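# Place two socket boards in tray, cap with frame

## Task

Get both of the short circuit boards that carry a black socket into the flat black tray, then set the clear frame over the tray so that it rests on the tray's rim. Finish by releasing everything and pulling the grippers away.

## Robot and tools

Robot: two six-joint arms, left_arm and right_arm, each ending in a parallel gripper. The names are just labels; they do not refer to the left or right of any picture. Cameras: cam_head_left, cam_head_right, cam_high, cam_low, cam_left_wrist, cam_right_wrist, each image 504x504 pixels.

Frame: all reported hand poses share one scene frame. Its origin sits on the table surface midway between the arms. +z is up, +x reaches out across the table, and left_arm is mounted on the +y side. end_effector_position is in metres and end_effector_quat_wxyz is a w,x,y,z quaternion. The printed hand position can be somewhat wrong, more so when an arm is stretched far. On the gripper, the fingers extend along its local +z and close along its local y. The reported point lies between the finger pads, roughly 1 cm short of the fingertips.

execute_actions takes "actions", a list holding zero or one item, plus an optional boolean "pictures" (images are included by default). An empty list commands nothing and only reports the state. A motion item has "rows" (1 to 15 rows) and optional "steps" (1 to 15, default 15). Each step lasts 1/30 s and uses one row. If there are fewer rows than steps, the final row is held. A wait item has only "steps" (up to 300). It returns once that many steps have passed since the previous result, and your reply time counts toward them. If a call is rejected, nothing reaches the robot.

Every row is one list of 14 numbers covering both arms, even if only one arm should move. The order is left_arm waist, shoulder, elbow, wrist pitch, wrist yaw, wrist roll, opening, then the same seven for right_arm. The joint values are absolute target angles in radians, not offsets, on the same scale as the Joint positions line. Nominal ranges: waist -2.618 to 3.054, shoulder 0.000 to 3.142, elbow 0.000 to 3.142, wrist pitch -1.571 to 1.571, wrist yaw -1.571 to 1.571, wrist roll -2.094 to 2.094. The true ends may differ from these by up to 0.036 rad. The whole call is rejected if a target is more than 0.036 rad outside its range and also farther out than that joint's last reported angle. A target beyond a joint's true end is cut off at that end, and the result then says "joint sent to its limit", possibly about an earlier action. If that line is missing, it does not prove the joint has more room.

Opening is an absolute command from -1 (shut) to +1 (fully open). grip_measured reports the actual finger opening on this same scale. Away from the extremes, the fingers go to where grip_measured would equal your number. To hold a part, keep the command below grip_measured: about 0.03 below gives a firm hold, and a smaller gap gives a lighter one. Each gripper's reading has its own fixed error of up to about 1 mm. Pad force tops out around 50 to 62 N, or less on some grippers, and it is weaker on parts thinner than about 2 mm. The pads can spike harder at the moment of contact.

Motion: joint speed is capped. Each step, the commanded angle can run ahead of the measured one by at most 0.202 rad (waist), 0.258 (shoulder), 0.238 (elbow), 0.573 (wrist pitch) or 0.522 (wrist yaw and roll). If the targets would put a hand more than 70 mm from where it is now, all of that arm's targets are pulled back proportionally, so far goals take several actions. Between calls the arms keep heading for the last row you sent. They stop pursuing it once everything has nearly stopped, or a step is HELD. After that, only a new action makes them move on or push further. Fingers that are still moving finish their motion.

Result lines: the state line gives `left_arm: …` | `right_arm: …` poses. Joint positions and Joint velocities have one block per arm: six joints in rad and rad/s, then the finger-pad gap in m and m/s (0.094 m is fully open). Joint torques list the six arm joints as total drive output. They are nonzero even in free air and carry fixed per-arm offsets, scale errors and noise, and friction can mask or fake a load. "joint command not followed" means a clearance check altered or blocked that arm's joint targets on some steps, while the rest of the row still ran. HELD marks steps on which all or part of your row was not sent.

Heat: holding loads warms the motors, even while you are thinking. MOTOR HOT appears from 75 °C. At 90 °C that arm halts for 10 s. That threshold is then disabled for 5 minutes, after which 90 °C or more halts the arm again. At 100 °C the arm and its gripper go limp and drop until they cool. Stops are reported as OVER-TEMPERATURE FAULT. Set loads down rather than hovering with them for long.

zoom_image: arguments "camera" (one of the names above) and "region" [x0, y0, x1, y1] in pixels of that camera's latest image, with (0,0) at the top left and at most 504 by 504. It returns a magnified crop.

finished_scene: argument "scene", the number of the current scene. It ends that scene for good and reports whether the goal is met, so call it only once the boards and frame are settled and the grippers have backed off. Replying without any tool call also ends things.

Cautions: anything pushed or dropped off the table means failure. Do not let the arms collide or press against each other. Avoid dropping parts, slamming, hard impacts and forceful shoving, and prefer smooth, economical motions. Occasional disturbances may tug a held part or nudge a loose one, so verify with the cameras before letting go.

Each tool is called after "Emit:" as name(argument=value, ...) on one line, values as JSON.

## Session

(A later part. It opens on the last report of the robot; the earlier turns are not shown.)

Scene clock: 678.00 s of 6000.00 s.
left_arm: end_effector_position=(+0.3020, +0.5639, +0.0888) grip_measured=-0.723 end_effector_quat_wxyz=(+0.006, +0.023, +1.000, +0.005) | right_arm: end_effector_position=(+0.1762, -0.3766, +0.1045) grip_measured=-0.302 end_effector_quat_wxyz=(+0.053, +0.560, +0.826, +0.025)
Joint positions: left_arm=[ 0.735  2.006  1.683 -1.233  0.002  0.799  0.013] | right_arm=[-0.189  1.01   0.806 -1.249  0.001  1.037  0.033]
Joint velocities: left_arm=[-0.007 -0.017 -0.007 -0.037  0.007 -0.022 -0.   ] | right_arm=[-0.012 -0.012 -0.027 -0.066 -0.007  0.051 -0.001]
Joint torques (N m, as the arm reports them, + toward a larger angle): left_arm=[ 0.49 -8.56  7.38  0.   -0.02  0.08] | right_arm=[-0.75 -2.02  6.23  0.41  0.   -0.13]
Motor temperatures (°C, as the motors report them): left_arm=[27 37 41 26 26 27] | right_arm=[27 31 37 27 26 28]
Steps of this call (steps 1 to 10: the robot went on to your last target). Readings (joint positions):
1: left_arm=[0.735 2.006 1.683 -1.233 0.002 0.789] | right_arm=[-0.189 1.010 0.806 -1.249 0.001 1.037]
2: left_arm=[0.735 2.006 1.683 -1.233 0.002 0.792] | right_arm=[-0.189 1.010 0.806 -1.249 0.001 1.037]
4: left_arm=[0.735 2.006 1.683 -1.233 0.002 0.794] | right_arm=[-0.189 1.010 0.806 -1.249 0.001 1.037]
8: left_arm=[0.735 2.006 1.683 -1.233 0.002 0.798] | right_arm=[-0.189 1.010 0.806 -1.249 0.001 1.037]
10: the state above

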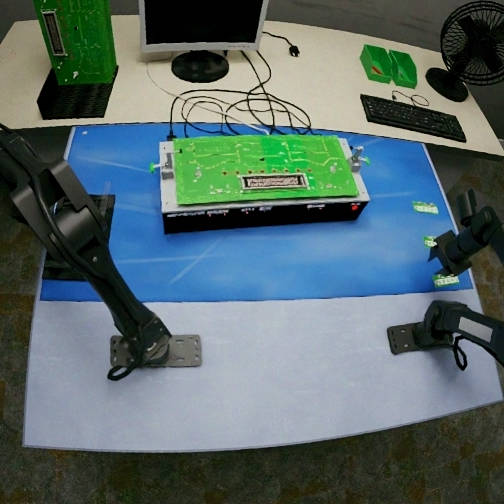

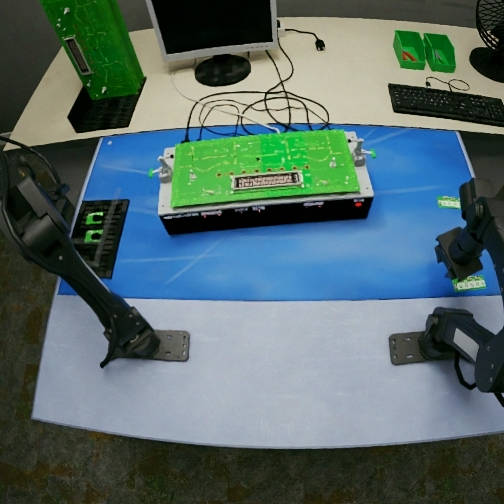

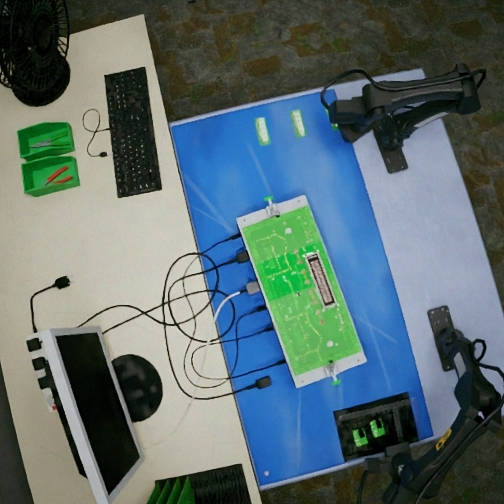

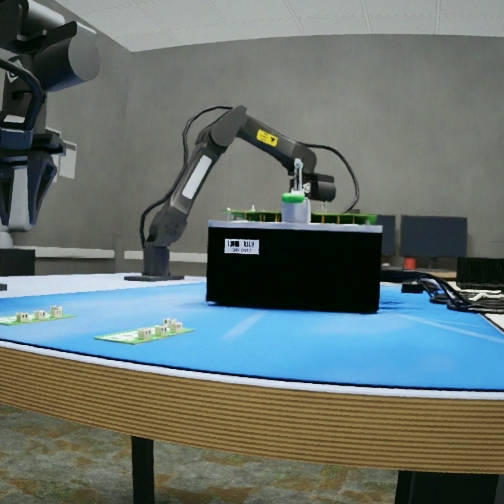

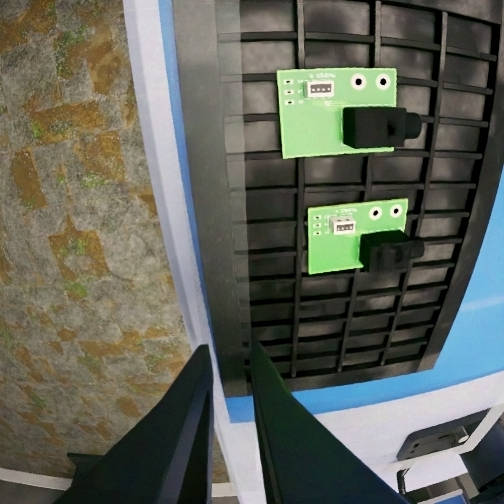

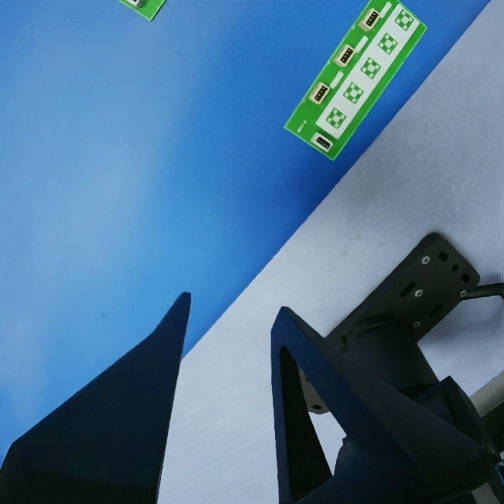

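Emit:
execute_actions(actions=[{"rows":[[0.752,2.01,1.67,-1.225,0,0.78,-0.77,-0.2,1.0,0.8,-1.25,0,1.03,-0.3],[0.752,2.013,1.66,-1.21,0,0.77,-0.77,-0.2,1.0,0.8,-1.25,0,1.03,-0.3],[0.752,2.016,1.65,-1.2,0,0.76,-0.77,-0.2,1.0,0.8,-1.25,0,1.03,-0.3],[0.752,2.019,1.64,-1.19,0,0.76,-0.77,-0.2,1.0,0.8,-1.25,0,1.03,-0.3],[0.752,2.022,1.63,-1.175,0,0.76,-0.77,-0.2,1.0,0.8,-1.25,0,1.03,-0.3],[0.752,2.025,1.62,-1.165,0,0.76,-0.77,-0.2,1.0,0.8,-1.25,0,1.03,-0.3],[0.752,2.028,1.61,-1.15,0,0.76,-0.77,-0.2,1.0,0.8,-1.25,0,1.03,-0.3],[0.752,2.031,1.6,-1.14,0,0.76,-0.77,-0.2,1.0,0.8,-1.25,0,1.03,-0.3],[0.752,2.034,1.59,-1.13,0,0.76,-0.77,-0.2,1.0,0.8,-1.25,0,1.03,-0.3],[0.752,2.038,1.58,-1.12,0,0.76,-0.77,-0.2,1.0,0.8,-1.25,0,1.03,-0.3]],"steps":15}], pictures=false)

Emit:
execute_actions(actions=[{"steps":10}])

Emit:
zoom_image(camera="cam_high", region=[310,370,450,490])

Scene clock: 694.53 s of 6000.00 s.
left_arm: end_effector_position=(+0.2979, +0.5601, +0.0522) grip_measured=-0.723 end_effector_quat_wxyz=(-0.007, +0.009, +1.000, -0.008) | right_arm: end_effector_position=(+0.1762, -0.3766, +0.1045) grip_measured=-0.302 end_effector_quat_wxyz=(+0.053, +0.560, +0.826, +0.025)
Joint positions: left_arm=[ 0.735  2.041  1.588 -1.139  0.002  0.771  0.013] | right_arm=[-0.189  1.01   0.806 -1.249  0.001  1.037  0.033]
Joint velocities: left_arm=[ 0.007  0.017 -0.051  0.007  0.007 -0.022 -0.001] | right_arm=[-0.012 -0.012 -0.002 -0.095 -0.007  0.037 -0.001]
Joint torques (N m, as the arm reports them, + toward a larger angle): left_arm=[ 1.06 -9.13  4.81  0.19 -0.03 -0.09] | right_arm=[-0.75 -2.01  6.22  0.4   0.   -0.13]
Motor temperatures (°C, as the motors report them): left_arm=[27 41 42 26 26 27] | right_arm=[27 31 37 27 26 28]
Steps of this call (steps 1 to 30: the robot went on to your last target; steps 31 to 90: nothing new was sent; then 13.03 s passed at rest; steps 91 to 105: all 15 steps of this action). Readings (joint positions):
91: left_arm=[0.735 2.006 1.683 -1.233 0.002 0.798] | right_arm=[-0.189 1.010 0.806 -1.249 0.001 1.037]
92: left_arm=[0.735 2.006 1.682 -1.230 0.002 0.795] | right_arm=[-0.189 1.010 0.806 -1.249 0.001 1.037]
94: left_arm=[0.735 2.006 1.672 -1.217 0.002 0.786] | right_arm=[-0.189 1.010 0.806 -1.249 0.001 1.037]
98: left_arm=[0.735 2.011 1.633 -1.182 0.002 0.776] | right_arm=[-0.189 1.010 0.806 -1.249 0.001 1.037]
105: the state above

Scene clock: 694.87 s of 6000.00 s.
left_arm: end_effector_position=(+0.3005, +0.5625, +0.0520) grip_measured=-0.723 end_effector_quat_wxyz=(-0.002, +0.008, +1.000, -0.003) | right_arm: end_effector_position=(+0.1762, -0.3766, +0.1045) grip_measured=-0.302 end_effector_quat_wxyz=(+0.053, +0.560, +0.826, +0.025)
Joint positions: left_arm=[ 0.735  2.042  1.588 -1.125  0.002  0.77   0.013] | right_arm=[-0.189  1.01   0.806 -1.249  0.001  1.037  0.033]
Joint velocities: left_arm=[ 0.017 -0.002 -0.012 -0.051 -0.007 -0.007 -0.   ] | right_arm=[-0.017 -0.002 -0.012 -0.007 -0.022 -0.022 -0.001]
Joint torques (N m, as the arm reports them, + toward a larger angle): left_arm=[ 1.11 -9.01  4.77  0.19 -0.03 -0.08] | right_arm=[-0.74 -2.01  6.21  0.4   0.   -0.12]
Motor temperatures (°C, as the motors report them): left_arm=[27 41 42 26 26 27] | right_arm=[27 31 37 27 26 28]
Steps of this call (steps 1 to 10: the robot went on to your last target). Readings (joint positions):
1: left_arm=[0.735 2.042 1.588 -1.136 0.002 0.770] | right_arm=[-0.189 1.010 0.806 -1.249 0.001 1.037]
2: left_arm=[0.735 2.042 1.588 -1.134 0.002 0.770] | right_arm=[-0.189 1.010 0.806 -1.249 0.001 1.037]
4: left_arm=[0.735 2.042 1.588 -1.129 0.002 0.770] | right_arm=[-0.189 1.010 0.806 -1.249 0.001 1.037]
8: left_arm=[0.735 2.042 1.588 -1.125 0.002 0.770] | right_arm=[-0.189 1.010 0.806 -1.249 0.001 1.037]
10: the state above

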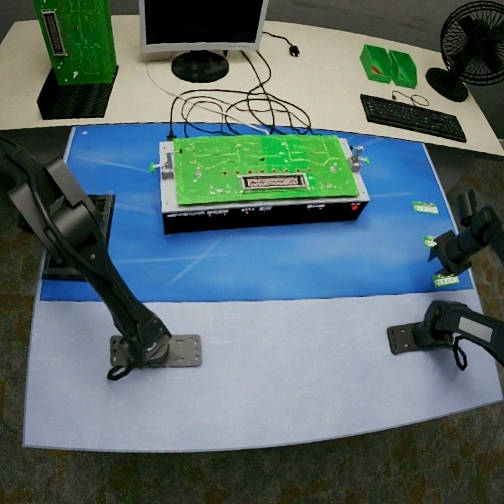

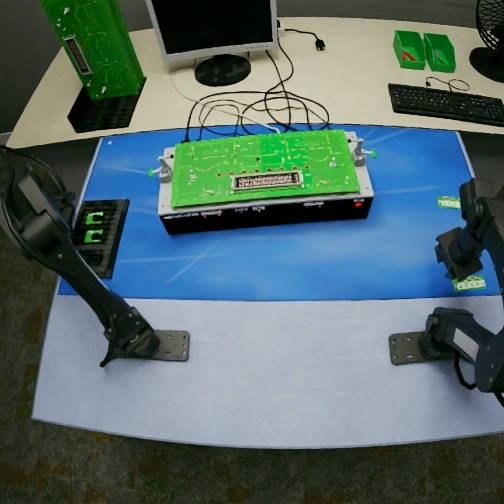

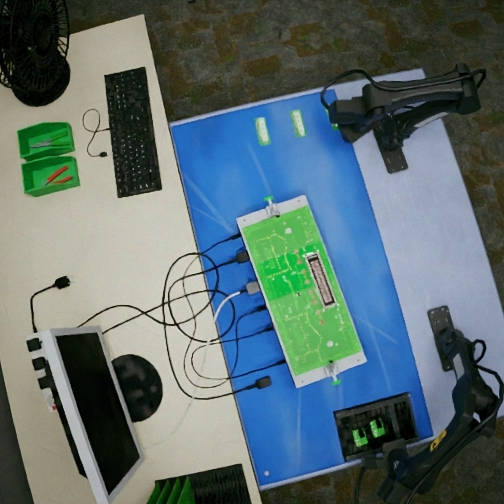

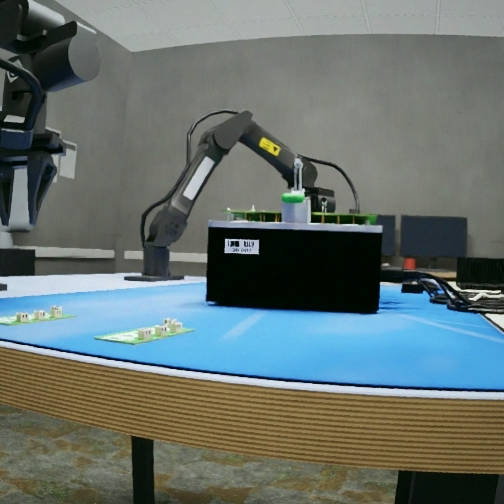

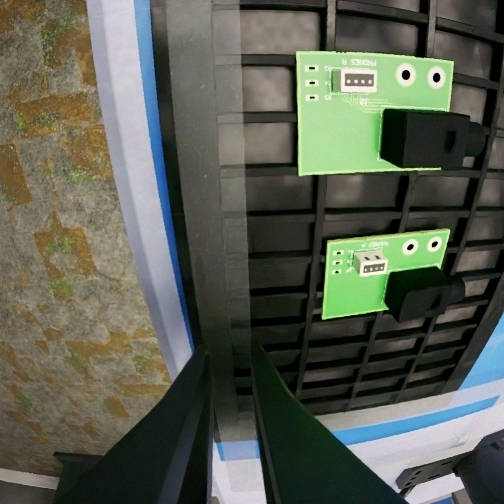

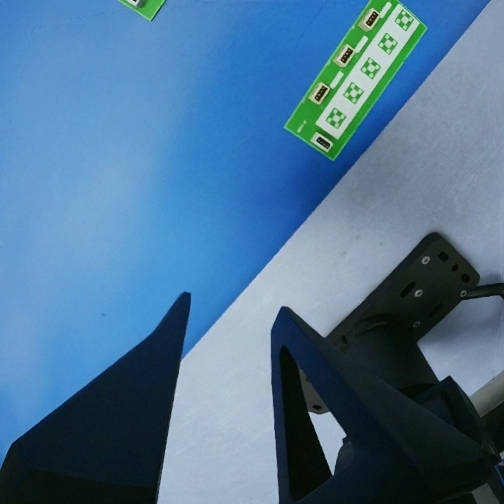

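Region (310, 370, 450, 490) of cam_high's 504x504 image, scaled by 3.600, with more detail than that image has; it fills the top 432 rows of this view, and the rest is white.

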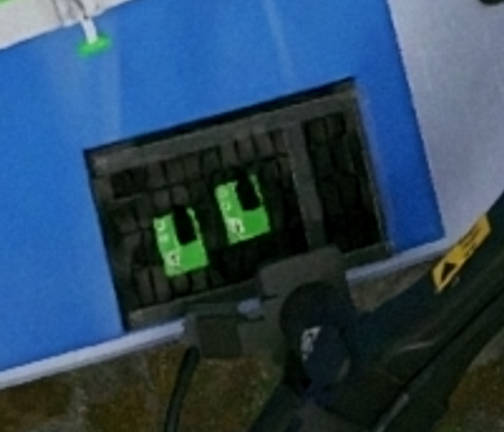

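Emit:
execute_actions(actions=[{"rows":[[0.762,2.05,1.615,-1.12,0,0.775,-0.77,-0.2,1.0,0.8,-1.25,0,1.03,-0.3],[0.762,2.055,1.628,-1.115,0,0.775,-0.77,-0.2,1.0,0.8,-1.25,0,1.03,-0.3]],"steps":15}])

Scene clock: 705.17 s of 6000.00 s.
left_arm: end_effector_position=(+0.3002, +0.5715, +0.0534) grip_measured=-0.723 end_effector_quat_wxyz=(+0.004, -0.000, +1.000, +0.003) | right_arm: end_effector_position=(+0.1762, -0.3766, +0.1045) grip_measured=-0.302 end_effector_quat_wxyz=(+0.053, +0.560, +0.826, +0.025)
Joint positions: left_arm=[ 0.752  2.048  1.603 -1.117  0.001  0.769  0.013] | right_arm=[-0.189  1.01   0.806 -1.249  0.001  1.037  0.033]
Joint velocities: left_arm=[ 0.002  0.017  0.002 -0.095 -0.022  0.007  0.001] | right_arm=[ 0.007 -0.022 -0.002 -0.022 -0.051  0.095 -0.   ]
Joint torques (N m, as the arm reports them, + toward a larger angle): left_arm=[ 0.62 -8.42  7.15  0.16 -0.03  0.09] | right_arm=[-0.76 -2.01  6.22  0.4   0.   -0.13]
Motor temperatures (°C, as the motors report them): left_arm=[27 42 40 26 26 27] | right_arm=[27 31 37 27 26 28]
Steps of this call (steps 1 to 30: the robot went on to your last target; steps 31 to 90: nothing new was sent; then 6.80 s passed at rest; steps 91 to 105: all 15 steps of this action). Readings (joint positions):
91: left_arm=[0.736 2.042 1.588 -1.123 0.002 0.769] | right_arm=[-0.189 1.010 0.806 -1.249 0.001 1.037]
92: left_arm=[0.738 2.042 1.590 -1.123 0.002 0.769] | right_arm=[-0.189 1.010 0.806 -1.249 0.001 1.037]
94: left_arm=[0.744 2.046 1.597 -1.122 0.002 0.769] | right_arm=[-0.189 1.010 0.806 -1.249 0.001 1.037]
98: left_arm=[0.752 2.048 1.603 -1.117 0.001 0.769] | right_arm=[-0.189 1.010 0.806 -1.249 0.001 1.037]
105: the state above

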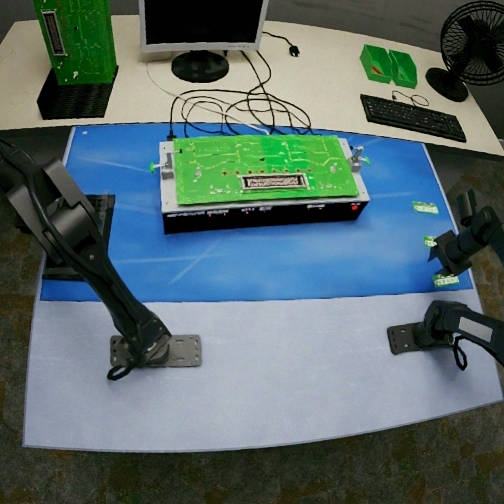

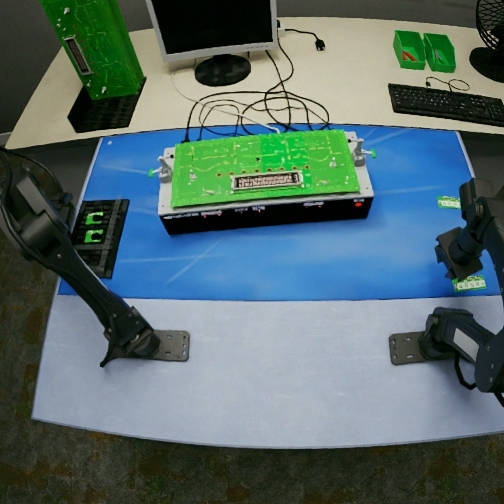

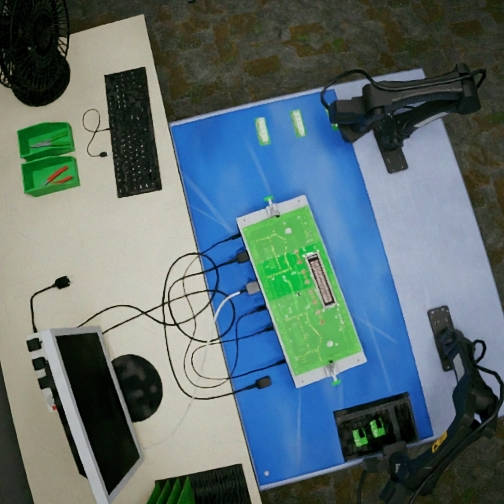

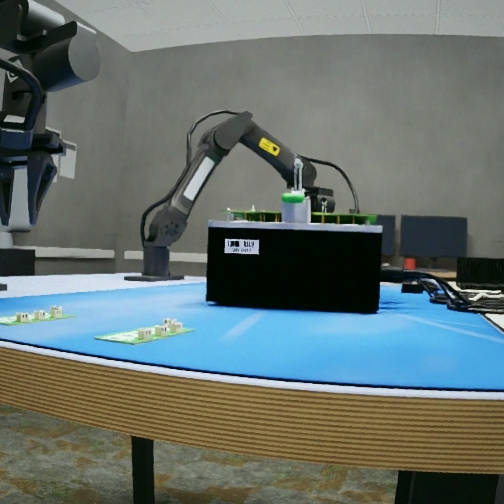

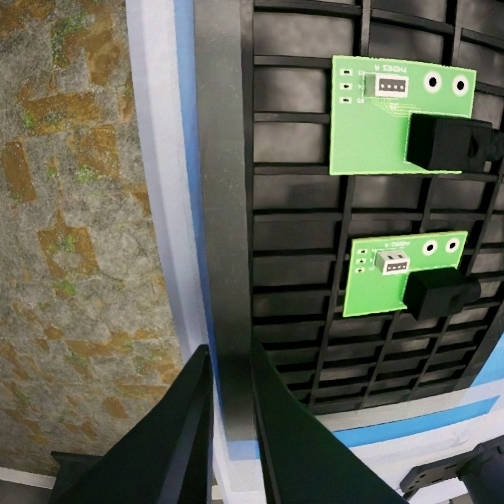

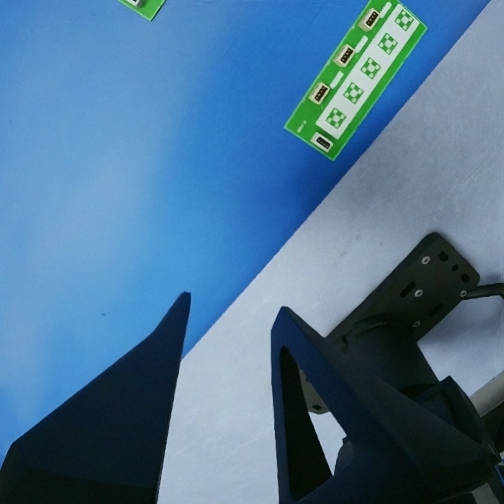

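Emit:
execute_actions(actions=[{"rows":[[0.724,2.055,1.628,-1.115,0,0.792,-0.77,-0.2,1.0,0.8,-1.25,0,1.03,-0.3],[0.724,2.055,1.628,-1.115,0,0.792,-0.77,-0.2,1.0,0.8,-1.25,0,1.03,-0.3],[0.733,2.055,1.628,-1.115,0,0.792,-0.77,-0.2,1.0,0.8,-1.25,0,1.03,-0.3]],"steps":15}])

Scene clock: 713.77 s of 6000.00 s.
left_arm: end_effector_position=(+0.3026, +0.5691, +0.0534) grip_measured=-0.723 end_effector_quat_wxyz=(+0.003, +0.010, +1.000, +0.003) | right_arm: end_effector_position=(+0.1762, -0.3766, +0.1045) grip_measured=-0.302 end_effector_quat_wxyz=(+0.053, +0.560, +0.826, +0.025)
Joint positions: left_arm=[ 0.743  2.048  1.603 -1.117  0.     0.781  0.013] | right_arm=[-0.189  1.01   0.806 -1.249  0.001  1.037  0.033]
Joint velocities: left_arm=[ 0.007 -0.007  0.017  0.022  0.007 -0.022 -0.   ] | right_arm=[ 0.007 -0.012 -0.007  0.037 -0.007 -0.007 -0.   ]
Joint torques (N m, as the arm reports them, + toward a larger angle): left_arm=[-0.71 -8.39  7.13  0.17  0.    0.17] | right_arm=[-0.75 -2.01  6.23  0.4   0.01 -0.13]
Motor temperatures (°C, as the motors report them): left_arm=[27 43 41 26 26 27] | right_arm=[27 30 37 27 26 28]
Steps of this call (steps 1 to 15: the robot went on to your last target; steps 16 to 90: nothing new was sent; then 5.10 s passed at rest; steps 91 to 105: all 15 steps of this action). Readings (joint positions):
91: left_arm=[0.751 2.048 1.603 -1.117 0.001 0.771] | right_arm=[-0.189 1.010 0.806 -1.249 0.001 1.037]
92: left_arm=[0.749 2.048 1.603 -1.117 0.000 0.773] | right_arm=[-0.189 1.010 0.806 -1.249 0.001 1.037]
94: left_arm=[0.744 2.048 1.603 -1.117 0.000 0.776] | right_arm=[-0.189 1.010 0.806 -1.249 0.001 1.037]
98: left_arm=[0.743 2.048 1.603 -1.117 0.000 0.780] | right_arm=[-0.189 1.010 0.806 -1.249 0.001 1.037]
105: the state above

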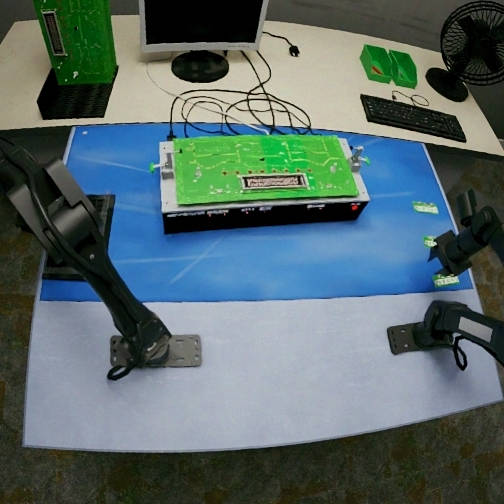

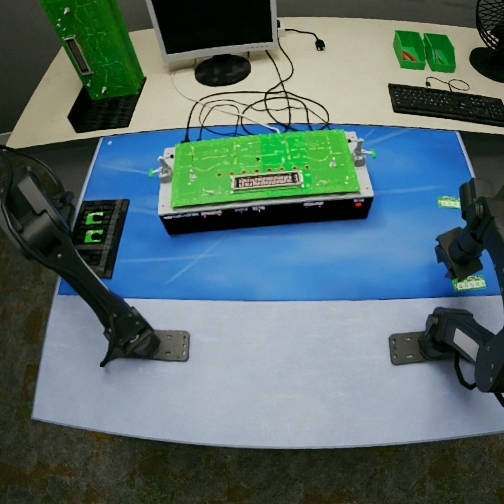

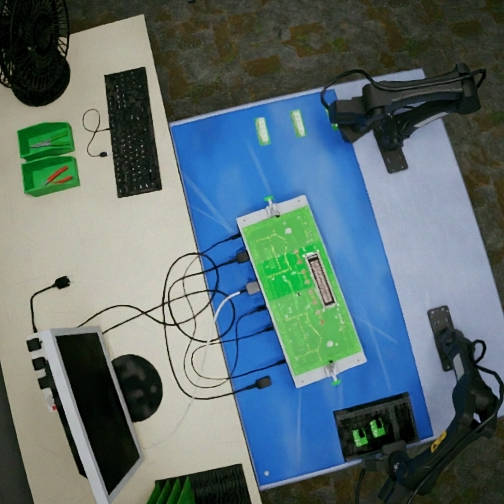

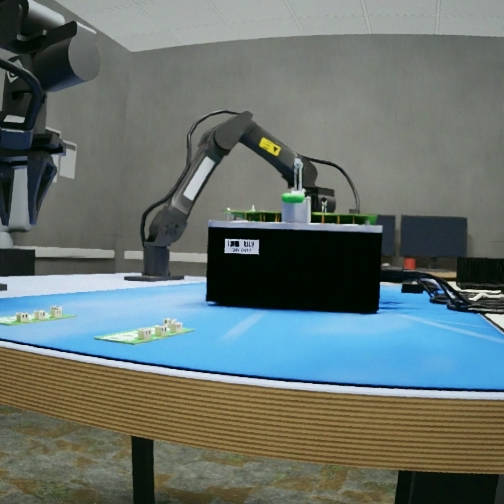

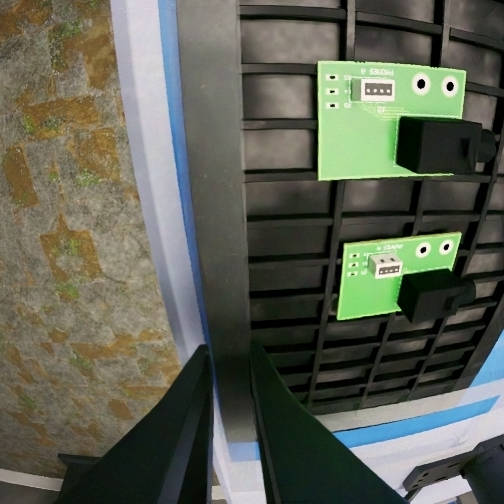

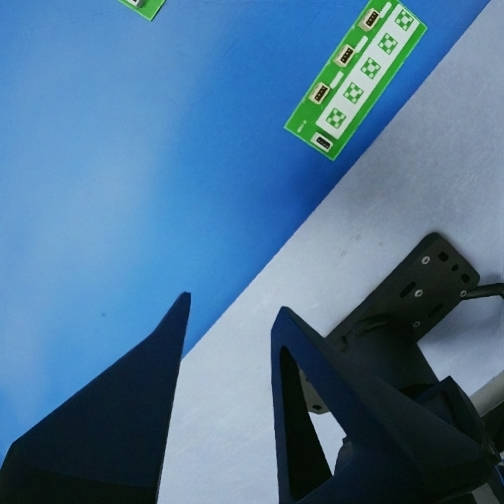

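Emit:
execute_actions(actions=[{"rows":[[0.738,2.06,1.628,-1.11,0,0.792,-0.77,-0.2,1.0,0.8,-1.25,0,1.03,-0.3],[0.738,2.063,1.628,-1.11,0,0.792,-0.77,-0.2,1.0,0.8,-1.25,0,1.03,-0.3],[0.738,2.066,1.628,-1.11,0,0.792,-0.77,-0.2,1.0,0.8,-1.25,0,1.03,-0.3],[0.738,2.069,1.628,-1.11,0,0.792,-0.77,-0.2,1.0,0.8,-1.25,0,1.03,-0.3],[0.738,2.072,1.628,-1.11,0,0.792,-0.77,-0.2,1.0,0.8,-1.25,0,1.03,-0.3],[0.738,2.075,1.628,-1.11,0,0.792,-0.77,-0.2,1.0,0.8,-1.25,0,1.03,-0.3]],"steps":15}])

Emit:
zoom_image(camera="cam_high", region=[310,370,450,490])

Scene clock: 728.40 s of 6000.00 s.
left_arm: end_effector_position=(+0.3022, +0.5687, +0.0445) grip_measured=-0.723 end_effector_quat_wxyz=(-0.004, +0.010, +1.000, -0.004) | right_arm: end_effector_position=(+0.1762, -0.3766, +0.1045) grip_measured=-0.302 end_effector_quat_wxyz=(+0.053, +0.560, +0.826, +0.025)
Joint positions: left_arm=[ 0.743  2.072  1.603 -1.112  0.     0.782  0.013] | right_arm=[-0.189  1.01   0.806 -1.249  0.001  1.037  0.033]
Joint velocities: left_arm=[ 0.002 -0.007  0.012 -0.007  0.022 -0.007 -0.   ] | right_arm=[-0.012 -0.017  0.007 -0.022  0.037  0.007  0.001]
Joint torques (N m, as the arm reports them, + toward a larger angle): left_arm=[-0.4  -8.8   7.1   0.15 -0.01  0.14] | right_arm=[-0.75 -2.01  6.22  0.4   0.   -0.13]
Motor temperatures (°C, as the motors report them): left_arm=[27 43 42 26 26 27] | right_arm=[27 30 37 27 26 28]
Steps of this call (steps 1 to 15: the robot went on to your last target; steps 16 to 90: nothing new was sent; then 11.13 s passed at rest; steps 91 to 105: all 15 steps of this action). Readings (joint positions):
91: left_arm=[0.743 2.048 1.603 -1.117 0.000 0.782] | right_arm=[-0.189 1.010 0.806 -1.249 0.001 1.037]
92: left_arm=[0.743 2.048 1.603 -1.116 0.000 0.782] | right_arm=[-0.189 1.010 0.806 -1.249 0.001 1.037]
94: left_arm=[0.743 2.052 1.603 -1.115 0.000 0.782] | right_arm=[-0.189 1.010 0.806 -1.249 0.001 1.037]
98: left_arm=[0.743 2.066 1.603 -1.113 0.000 0.782] | right_arm=[-0.189 1.010 0.806 -1.249 0.001 1.037]
105: the state above

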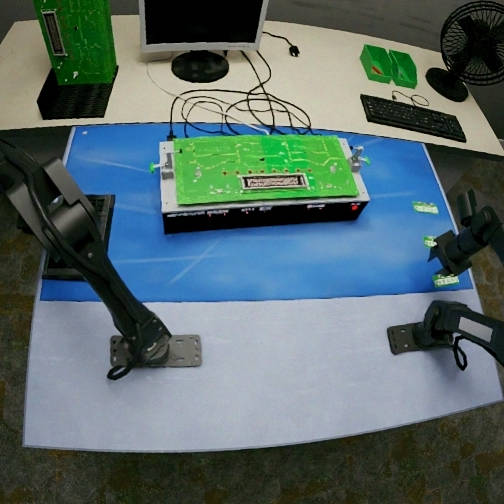

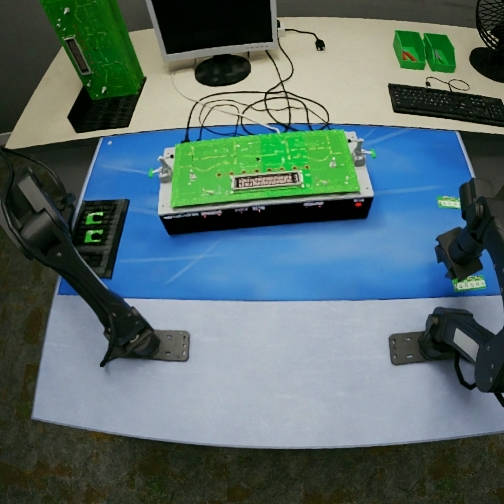

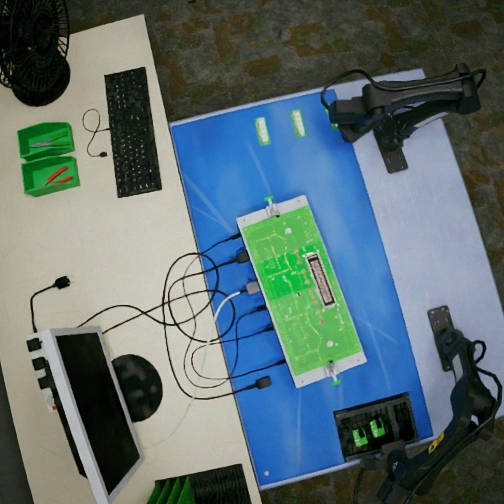

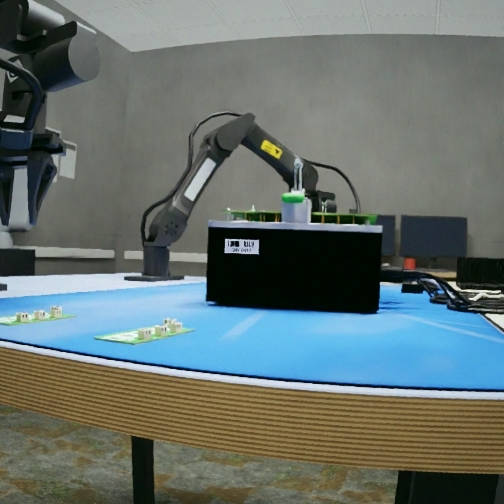

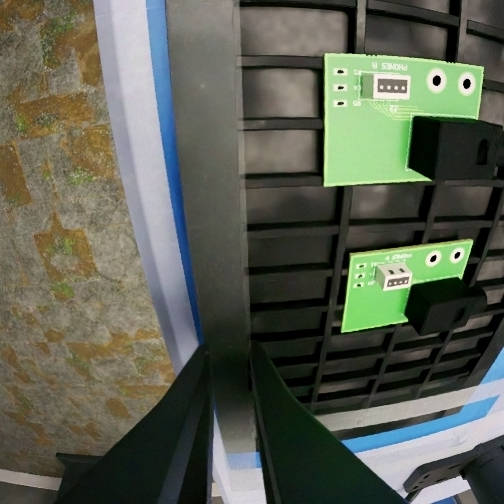

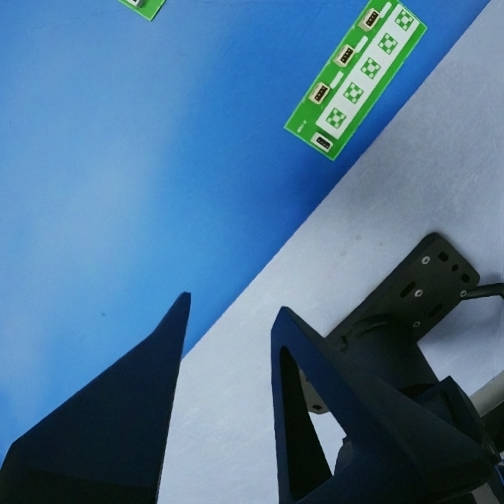

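Region (310, 370, 450, 490) of cam_high's 504x504 image, scaled by 3.600, with more detail than that image has; it fills the top 432 rows of this view, and the rest is white.

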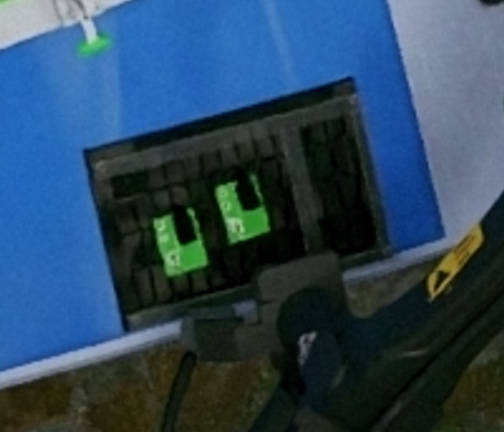

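Aligned. Lower to contact.

Emit:
execute_actions(actions=[{"rows":[[0.738,2.082,1.628,-1.105,0,0.792,-0.77,-0.2,1.0,0.8,-1.25,0,1.03,-0.3],[0.738,2.084,1.628,-1.103,0,0.792,-0.77,-0.2,1.0,0.8,-1.25,0,1.03,-0.3],[0.738,2.086,1.628,-1.101,0,0.792,-0.77,-0.2,1.0,0.8,-1.25,0,1.03,-0.3],[0.738,2.088,1.628,-1.099,0,0.792,-0.77,-0.2,1.0,0.8,-1.25,0,1.03,-0.3],[0.738,2.09,1.628,-1.097,0,0.792,-0.77,-0.2,1.0,0.8,-1.25,0,1.03,-0.3],[0.738,2.092,1.628,-1.097,0,0.792,-0.77,-0.2,1.0,0.8,-1.25,0,1.03,-0.3],[0.738,2.094,1.628,-1.097,0,0.792,-0.77,-0.2,1.0,0.8,-1.25,0,1.03,-0.3]],"steps":15}], pictures=false)

Scene clock: 738.37 s of 6000.00 s.
left_arm: end_effector_position=(+0.3035, +0.5700, +0.0402) grip_measured=-0.723 end_effector_quat_wxyz=(-0.004, +0.011, +1.000, -0.004) | right_arm: end_effector_position=(+0.1762, -0.3766, +0.1045) grip_measured=-0.302 end_effector_quat_wxyz=(+0.053, +0.560, +0.826, +0.025)
Joint positions: left_arm=[ 0.743  2.083  1.603 -1.101  0.     0.783  0.013] | right_arm=[-0.189  1.01   0.806 -1.249  0.001  1.037  0.033]
Joint velocities: left_arm=[ 0.012 -0.002  0.002 -0.081 -0.051  0.037 -0.   ] | right_arm=[-0.012 -0.002 -0.002  0.081 -0.11   0.007 -0.   ]
Joint torques (N m, as the arm reports them, + toward a larger angle): left_arm=[-0.6  -8.25  6.97  0.16 -0.01  0.07] | right_arm=[-0.75 -2.01  6.23  0.4   0.   -0.13]
Motor temperatures (°C, as the motors report them): left_arm=[27 43 42 26 26 27] | right_arm=[27 30 37 27 26 28]
Steps of this call (steps 1 to 15: the robot went on to your last target; steps 16 to 90: nothing new was sent; then 6.47 s passed at rest; steps 91 to 105: all 15 steps of this action). Readings (joint positions):
91: left_arm=[0.743 2.072 1.603 -1.112 0.000 0.782] | right_arm=[-0.189 1.010 0.806 -1.249 0.001 1.037]
92: left_arm=[0.743 2.072 1.603 -1.111 0.000 0.782] | right_arm=[-0.189 1.010 0.806 -1.249 0.001 1.037]
94: left_arm=[0.743 2.072 1.603 -1.109 0.000 0.782] | right_arm=[-0.189 1.010 0.806 -1.249 0.001 1.037]
98: left_arm=[0.743 2.081 1.603 -1.104 0.000 0.782] | right_arm=[-0.189 1.010 0.806 -1.249 0.001 1.037]
105: the state above

Contact. Release and lift.

Emit:
execute_actions(actions=[{"rows":[[0.738,2.085,1.628,-1.1,0,0.792,-0.72,-0.2,1.0,0.8,-1.25,0,1.03,-0.3],[0.738,2.085,1.628,-1.1,0,0.792,-0.68,-0.2,1.0,0.8,-1.25,0,1.03,-0.3],[0.738,2.085,1.628,-1.1,0,0.792,-0.6,-0.2,1.0,0.8,-1.25,0,1.03,-0.3],[0.738,2.085,1.628,-1.1,0,0.792,-0.5,-0.2,1.0,0.8,-1.25,0,1.03,-0.3],[0.738,2.085,1.628,-1.1,0,0.792,-0.4,-0.2,1.0,0.8,-1.25,0,1.03,-0.3],[0.738,2.085,1.628,-1.1,0,0.792,-0.4,-0.2,1.0,0.8,-1.25,0,1.03,-0.3],[0.738,2.085,1.628,-1.1,0,0.792,-0.4,-0.2,1.0,0.8,-1.25,0,1.03,-0.3],[0.738,2.065,1.63,-1.11,0,0.792,-0.4,-0.2,1.0,0.8,-1.25,0,1.03,-0.3],[0.738,2.05,1.635,-1.12,0,0.792,-0.4,-0.2,1.0,0.8,-1.25,0,1.03,-0.3],[0.738,2.035,1.64,-1.135,0,0.792,-0.4,-0.2,1.0,0.8,-1.25,0,1.03,-0.3],[0.738,2.02,1.645,-1.15,0,0.792,-0.4,-0.2,1.0,0.8,-1.25,0,1.03,-0.3],[0.738,2.005,1.65,-1.165,0,0.792,-0.4,-0.2,1.0,0.8,-1.25,0,1.03,-0.3],[0.738,1.99,1.655,-1.18,0,0.792,-0.4,-0.2,1.0,0.8,-1.25,0,1.03,-0.3],[0.738,1.975,1.66,-1.195,0,0.792,-0.4,-0.2,1.0,0.8,-1.25,0,1.03,-0.3],[0.738,1.96,1.66,-1.21,0,0.792,-0.4,-0.2,1.0,0.8,-1.25,0,1.03,-0.3]],"steps":15}], pictures=false)

Emit:
execute_actions(actions=[{"rows":[[0.738,1.93,1.65,-1.23,0,0.792,-0.4,-0.2,1.0,0.8,-1.25,0,1.03,-0.3],[0.738,1.89,1.63,-1.25,0,0.792,-0.4,-0.2,1.0,0.8,-1.25,0,1.03,-0.3],[0.738,1.84,1.6,-1.27,0,0.792,-0.4,-0.2,1.0,0.8,-1.25,0,1.03,-0.3],[0.738,1.78,1.56,-1.28,0,0.792,-0.4,-0.2,1.0,0.8,-1.25,0,1.03,-0.3],[0.738,1.72,1.52,-1.29,0,0.792,-0.4,-0.2,1.0,0.8,-1.25,0,1.03,-0.3],[0.738,1.66,1.48,-1.3,0,0.792,-0.4,-0.2,1.0,0.8,-1.25,0,1.03,-0.3],[0.738,1.6,1.44,-1.31,0,0.792,-0.4,-0.2,1.0,0.8,-1.25,0,1.03,-0.3],[0.738,1.54,1.4,-1.32,0,0.792,-0.4,-0.2,1.0,0.8,-1.25,0,1.03,-0.3],[0.738,1.48,1.35,-1.33,0,0.792,-0.4,-0.2,1.0,0.8,-1.25,0,1.03,-0.3],[0.738,1.42,1.3,-1.33,0,0.792,-0.4,-0.2,1.0,0.8,-1.25,0,1.03,-0.3],[0.738,1.35,1.25,-1.33,0,0.792,-0.4,-0.2,1.0,0.8,-1.25,0,1.03,-0.3],[0.738,1.28,1.2,-1.33,0,0.792,-0.4,-0.2,1.0,0.8,-1.25,0,1.03,-0.3],[0.738,1.2,1.14,-1.33,0,0.792,-0.4,-0.2,1.0,0.8,-1.25,0,1.03,-0.3],[0.738,1.14,1.09,-1.33,0,0.792,-0.4,-0.2,1.0,0.8,-1.25,0,1.03,-0.3],[0.738,1.1,1.05,-1.33,0,0.792,-0.4,-0.2,1.0,0.8,-1.25,0,1.03,-0.3]],"steps":15}], pictures=false)

Emit:
execute_actions(actions=[{"steps":12}])

Emit:
zoom_image(camera="cam_high", region=[310,370,450,490])

Scene clock: 770.67 s of 6000.00 s.
left_arm: end_effector_position=(+0.3020, +0.5685, +0.0692) grip_measured=-0.402 end_effector_quat_wxyz=(+0.009, +0.011, +1.000, +0.008) | right_arm: end_effector_position=(+0.1762, -0.3766, +0.1045) grip_measured=-0.302 end_effector_quat_wxyz=(+0.053, +0.560, +0.826, +0.025)
Joint positions: left_arm=[ 0.743  2.018  1.623 -1.151  0.     0.784  0.028] | right_arm=[-0.189  1.01   0.806 -1.249  0.001  1.037  0.033]
Joint velocities: left_arm=[-0.012 -0.549  0.149 -0.344  0.022 -0.007 -0.   ] | right_arm=[-0.027 -0.002  0.007  0.007 -0.037  0.007  0.   ]
Joint torques (N m, as the arm reports them, + toward a larger angle): left_arm=[ -0.33 -10.25   7.24   0.03   0.     0.1 ] | right_arm=[-0.75 -2.01  6.22  0.4   0.01 -0.13]
Motor temperatures (°C, as the motors report them): left_arm=[27 44 42 26 26 27] | right_arm=[27 30 37 27 26 28]
Steps of this call (steps 1 to 15: the robot went on to your last target; steps 16 to 90: nothing new was sent; then 28.80 s passed at rest; steps 91 to 105: all 15 steps of this action). Readings (joint positions):
91: left_arm=[0.743 2.083 1.603 -1.101 0.000 0.783] | right_arm=[-0.189 1.010 0.806 -1.249 0.001 1.037]
92: left_arm=[0.743 2.083 1.603 -1.101 0.000 0.784] | right_arm=[-0.189 1.010 0.806 -1.249 0.001 1.037]
94: left_arm=[0.743 2.083 1.603 -1.101 0.000 0.784] | right_arm=[-0.189 1.010 0.806 -1.249 0.001 1.037]
98: left_arm=[0.743 2.083 1.603 -1.101 0.000 0.784] | right_arm=[-0.189 1.010 0.806 -1.249 0.001 1.037]
105: the state above

Scene clock: 771.17 s of 6000.00 s.
left_arm: end_effector_position=(+0.1844, +0.4566, +0.1730) grip_measured=-0.402 end_effector_quat_wxyz=(+0.086, +0.011, +0.993, +0.083) | right_arm: end_effector_position=(+0.1762, -0.3766, +0.1045) grip_measured=-0.302 end_effector_quat_wxyz=(+0.053, +0.560, +0.826, +0.025)
Joint positions: left_arm=[ 0.743  1.187  1.15  -1.294  0.     0.784  0.028] | right_arm=[-0.189  1.01   0.806 -1.249  0.001  1.037  0.033]
Joint velocities: left_arm=[-0.012 -1.77  -1.424 -0.3   -0.11   0.022  0.   ] | right_arm=[-0.022 -0.002 -0.002  0.007  0.022 -0.066 -0.   ]
Joint torques (N m, as the arm reports them, + toward a larger angle): left_arm=[-0.41 -0.95  4.78  0.66 -0.01  0.1 ] | right_arm=[-0.75 -2.01  6.22  0.41  0.   -0.13]
Motor temperatures (°C, as the motors report them): left_arm=[27 44 42 26 26 27] | right_arm=[27 30 37 27 26 28]
Steps of this call (steps 1 to 15: all 15 steps of this action). Readings (joint positions):
1: left_arm=[0.743 1.997 1.626 -1.160 0.000 0.784] | right_arm=[-0.189 1.010 0.806 -1.249 0.001 1.037]
2: left_arm=[0.743 1.971 1.626 -1.171 0.000 0.784] | right_arm=[-0.189 1.010 0.806 -1.249 0.001 1.037]
4: left_arm=[0.743 1.900 1.609 -1.191 0.000 0.784] | right_arm=[-0.189 1.010 0.806 -1.249 0.001 1.037]
8: left_arm=[0.743 1.659 1.482 -1.234 0.000 0.784] | right_arm=[-0.189 1.010 0.806 -1.249 0.001 1.037]
15: the state above

Scene clock: 771.57 s of 6000.00 s.
left_arm: end_effector_position=(+0.1614, +0.4346, +0.1619) grip_measured=-0.402 end_effector_quat_wxyz=(+0.072, +0.012, +0.995, +0.070) | right_arm: end_effector_position=(+0.1762, -0.3766, +0.1045) grip_measured=-0.302 end_effector_quat_wxyz=(+0.053, +0.560, +0.826, +0.025)
Joint positions: left_arm=[ 0.743  1.094  1.062 -1.338  0.     0.784  0.028] | right_arm=[-0.189  1.01   0.806 -1.249  0.001  1.037  0.033]
Joint velocities: left_arm=[-0.022  0.002 -0.012 -0.007 -0.022  0.007  0.001] | right_arm=[ 0.017 -0.017  0.007 -0.037  0.022 -0.007 -0.002]
Joint torques (N m, as the arm reports them, + toward a larger angle): left_arm=[-0.44 -1.1   4.69  0.61  0.    0.11] | right_arm=[-0.75 -2.01  6.22  0.4   0.01 -0.13]
Motor temperatures (°C, as the motors report them): left_arm=[27 43 42 26 26 27] | right_arm=[27 30 37 27 26 28]
Steps of this call (steps 1 to 12: the robot went on to your last target). Readings (joint positions):
1: left_arm=[0.743 1.136 1.110 -1.311 0.000 0.784] | right_arm=[-0.189 1.010 0.806 -1.249 0.001 1.037]
2: left_arm=[0.743 1.105 1.086 -1.329 0.000 0.784] | right_arm=[-0.189 1.010 0.806 -1.249 0.001 1.037]
4: left_arm=[0.743 1.090 1.068 -1.345 0.000 0.784] | right_arm=[-0.189 1.010 0.806 -1.249 0.001 1.037]
8: left_arm=[0.743 1.094 1.062 -1.340 0.000 0.784] | right_arm=[-0.189 1.010 0.806 -1.249 0.001 1.037]
12: the state above

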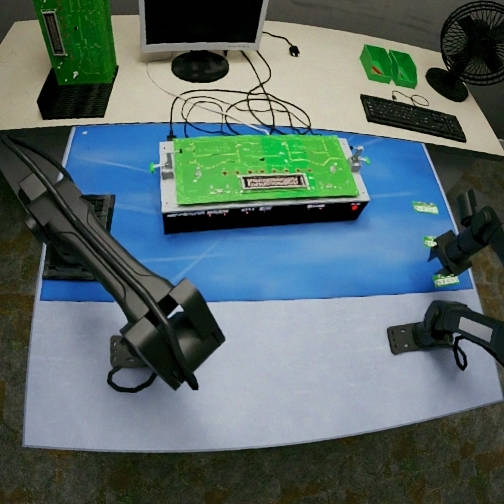

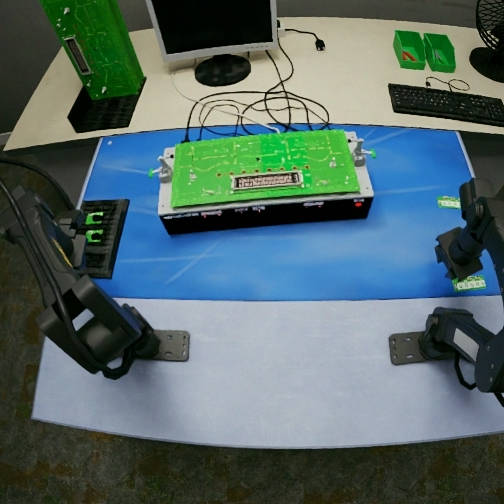

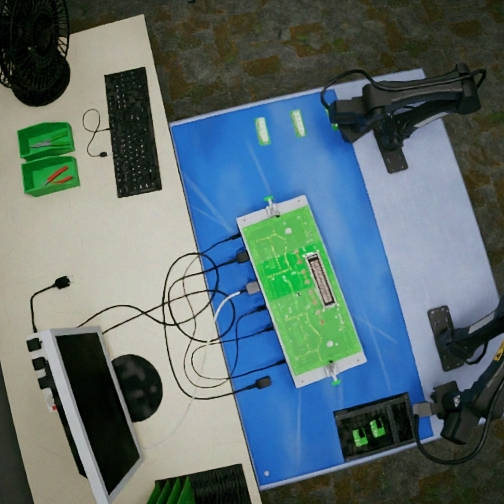

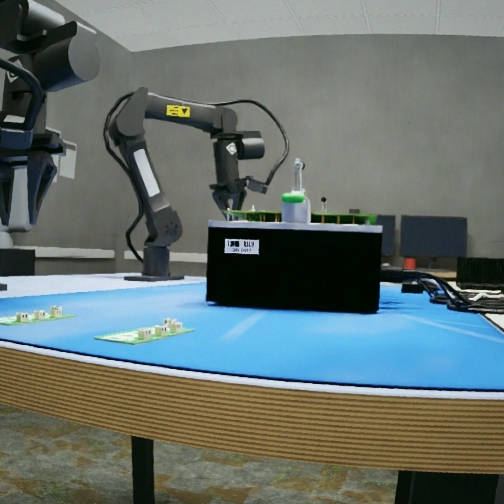

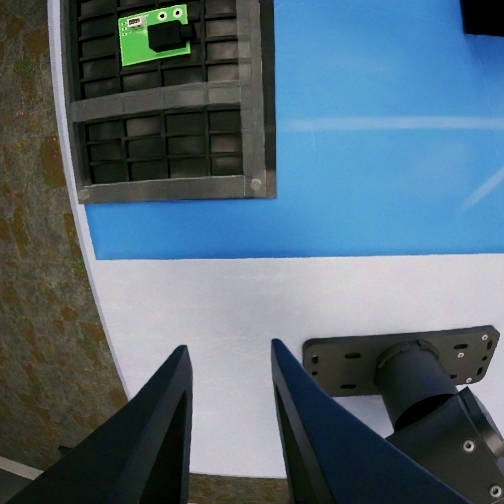

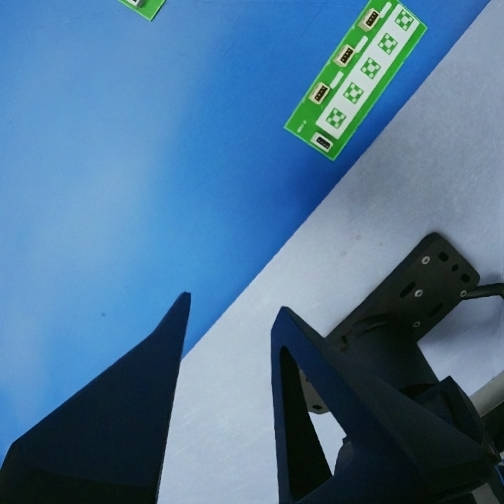

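Region (310, 370, 450, 490) of cam_high's 504x504 image, scaled by 3.600, with more detail than that image has; it fills the top 432 rows of this view, and the rest is white.

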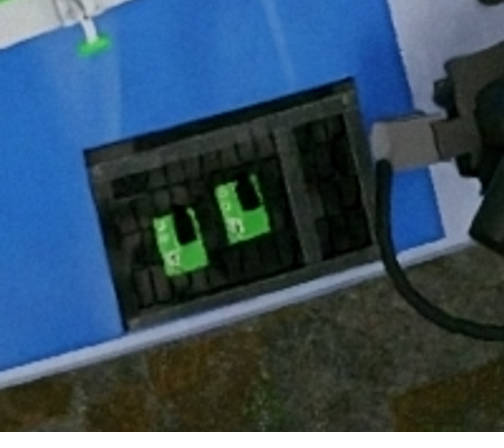

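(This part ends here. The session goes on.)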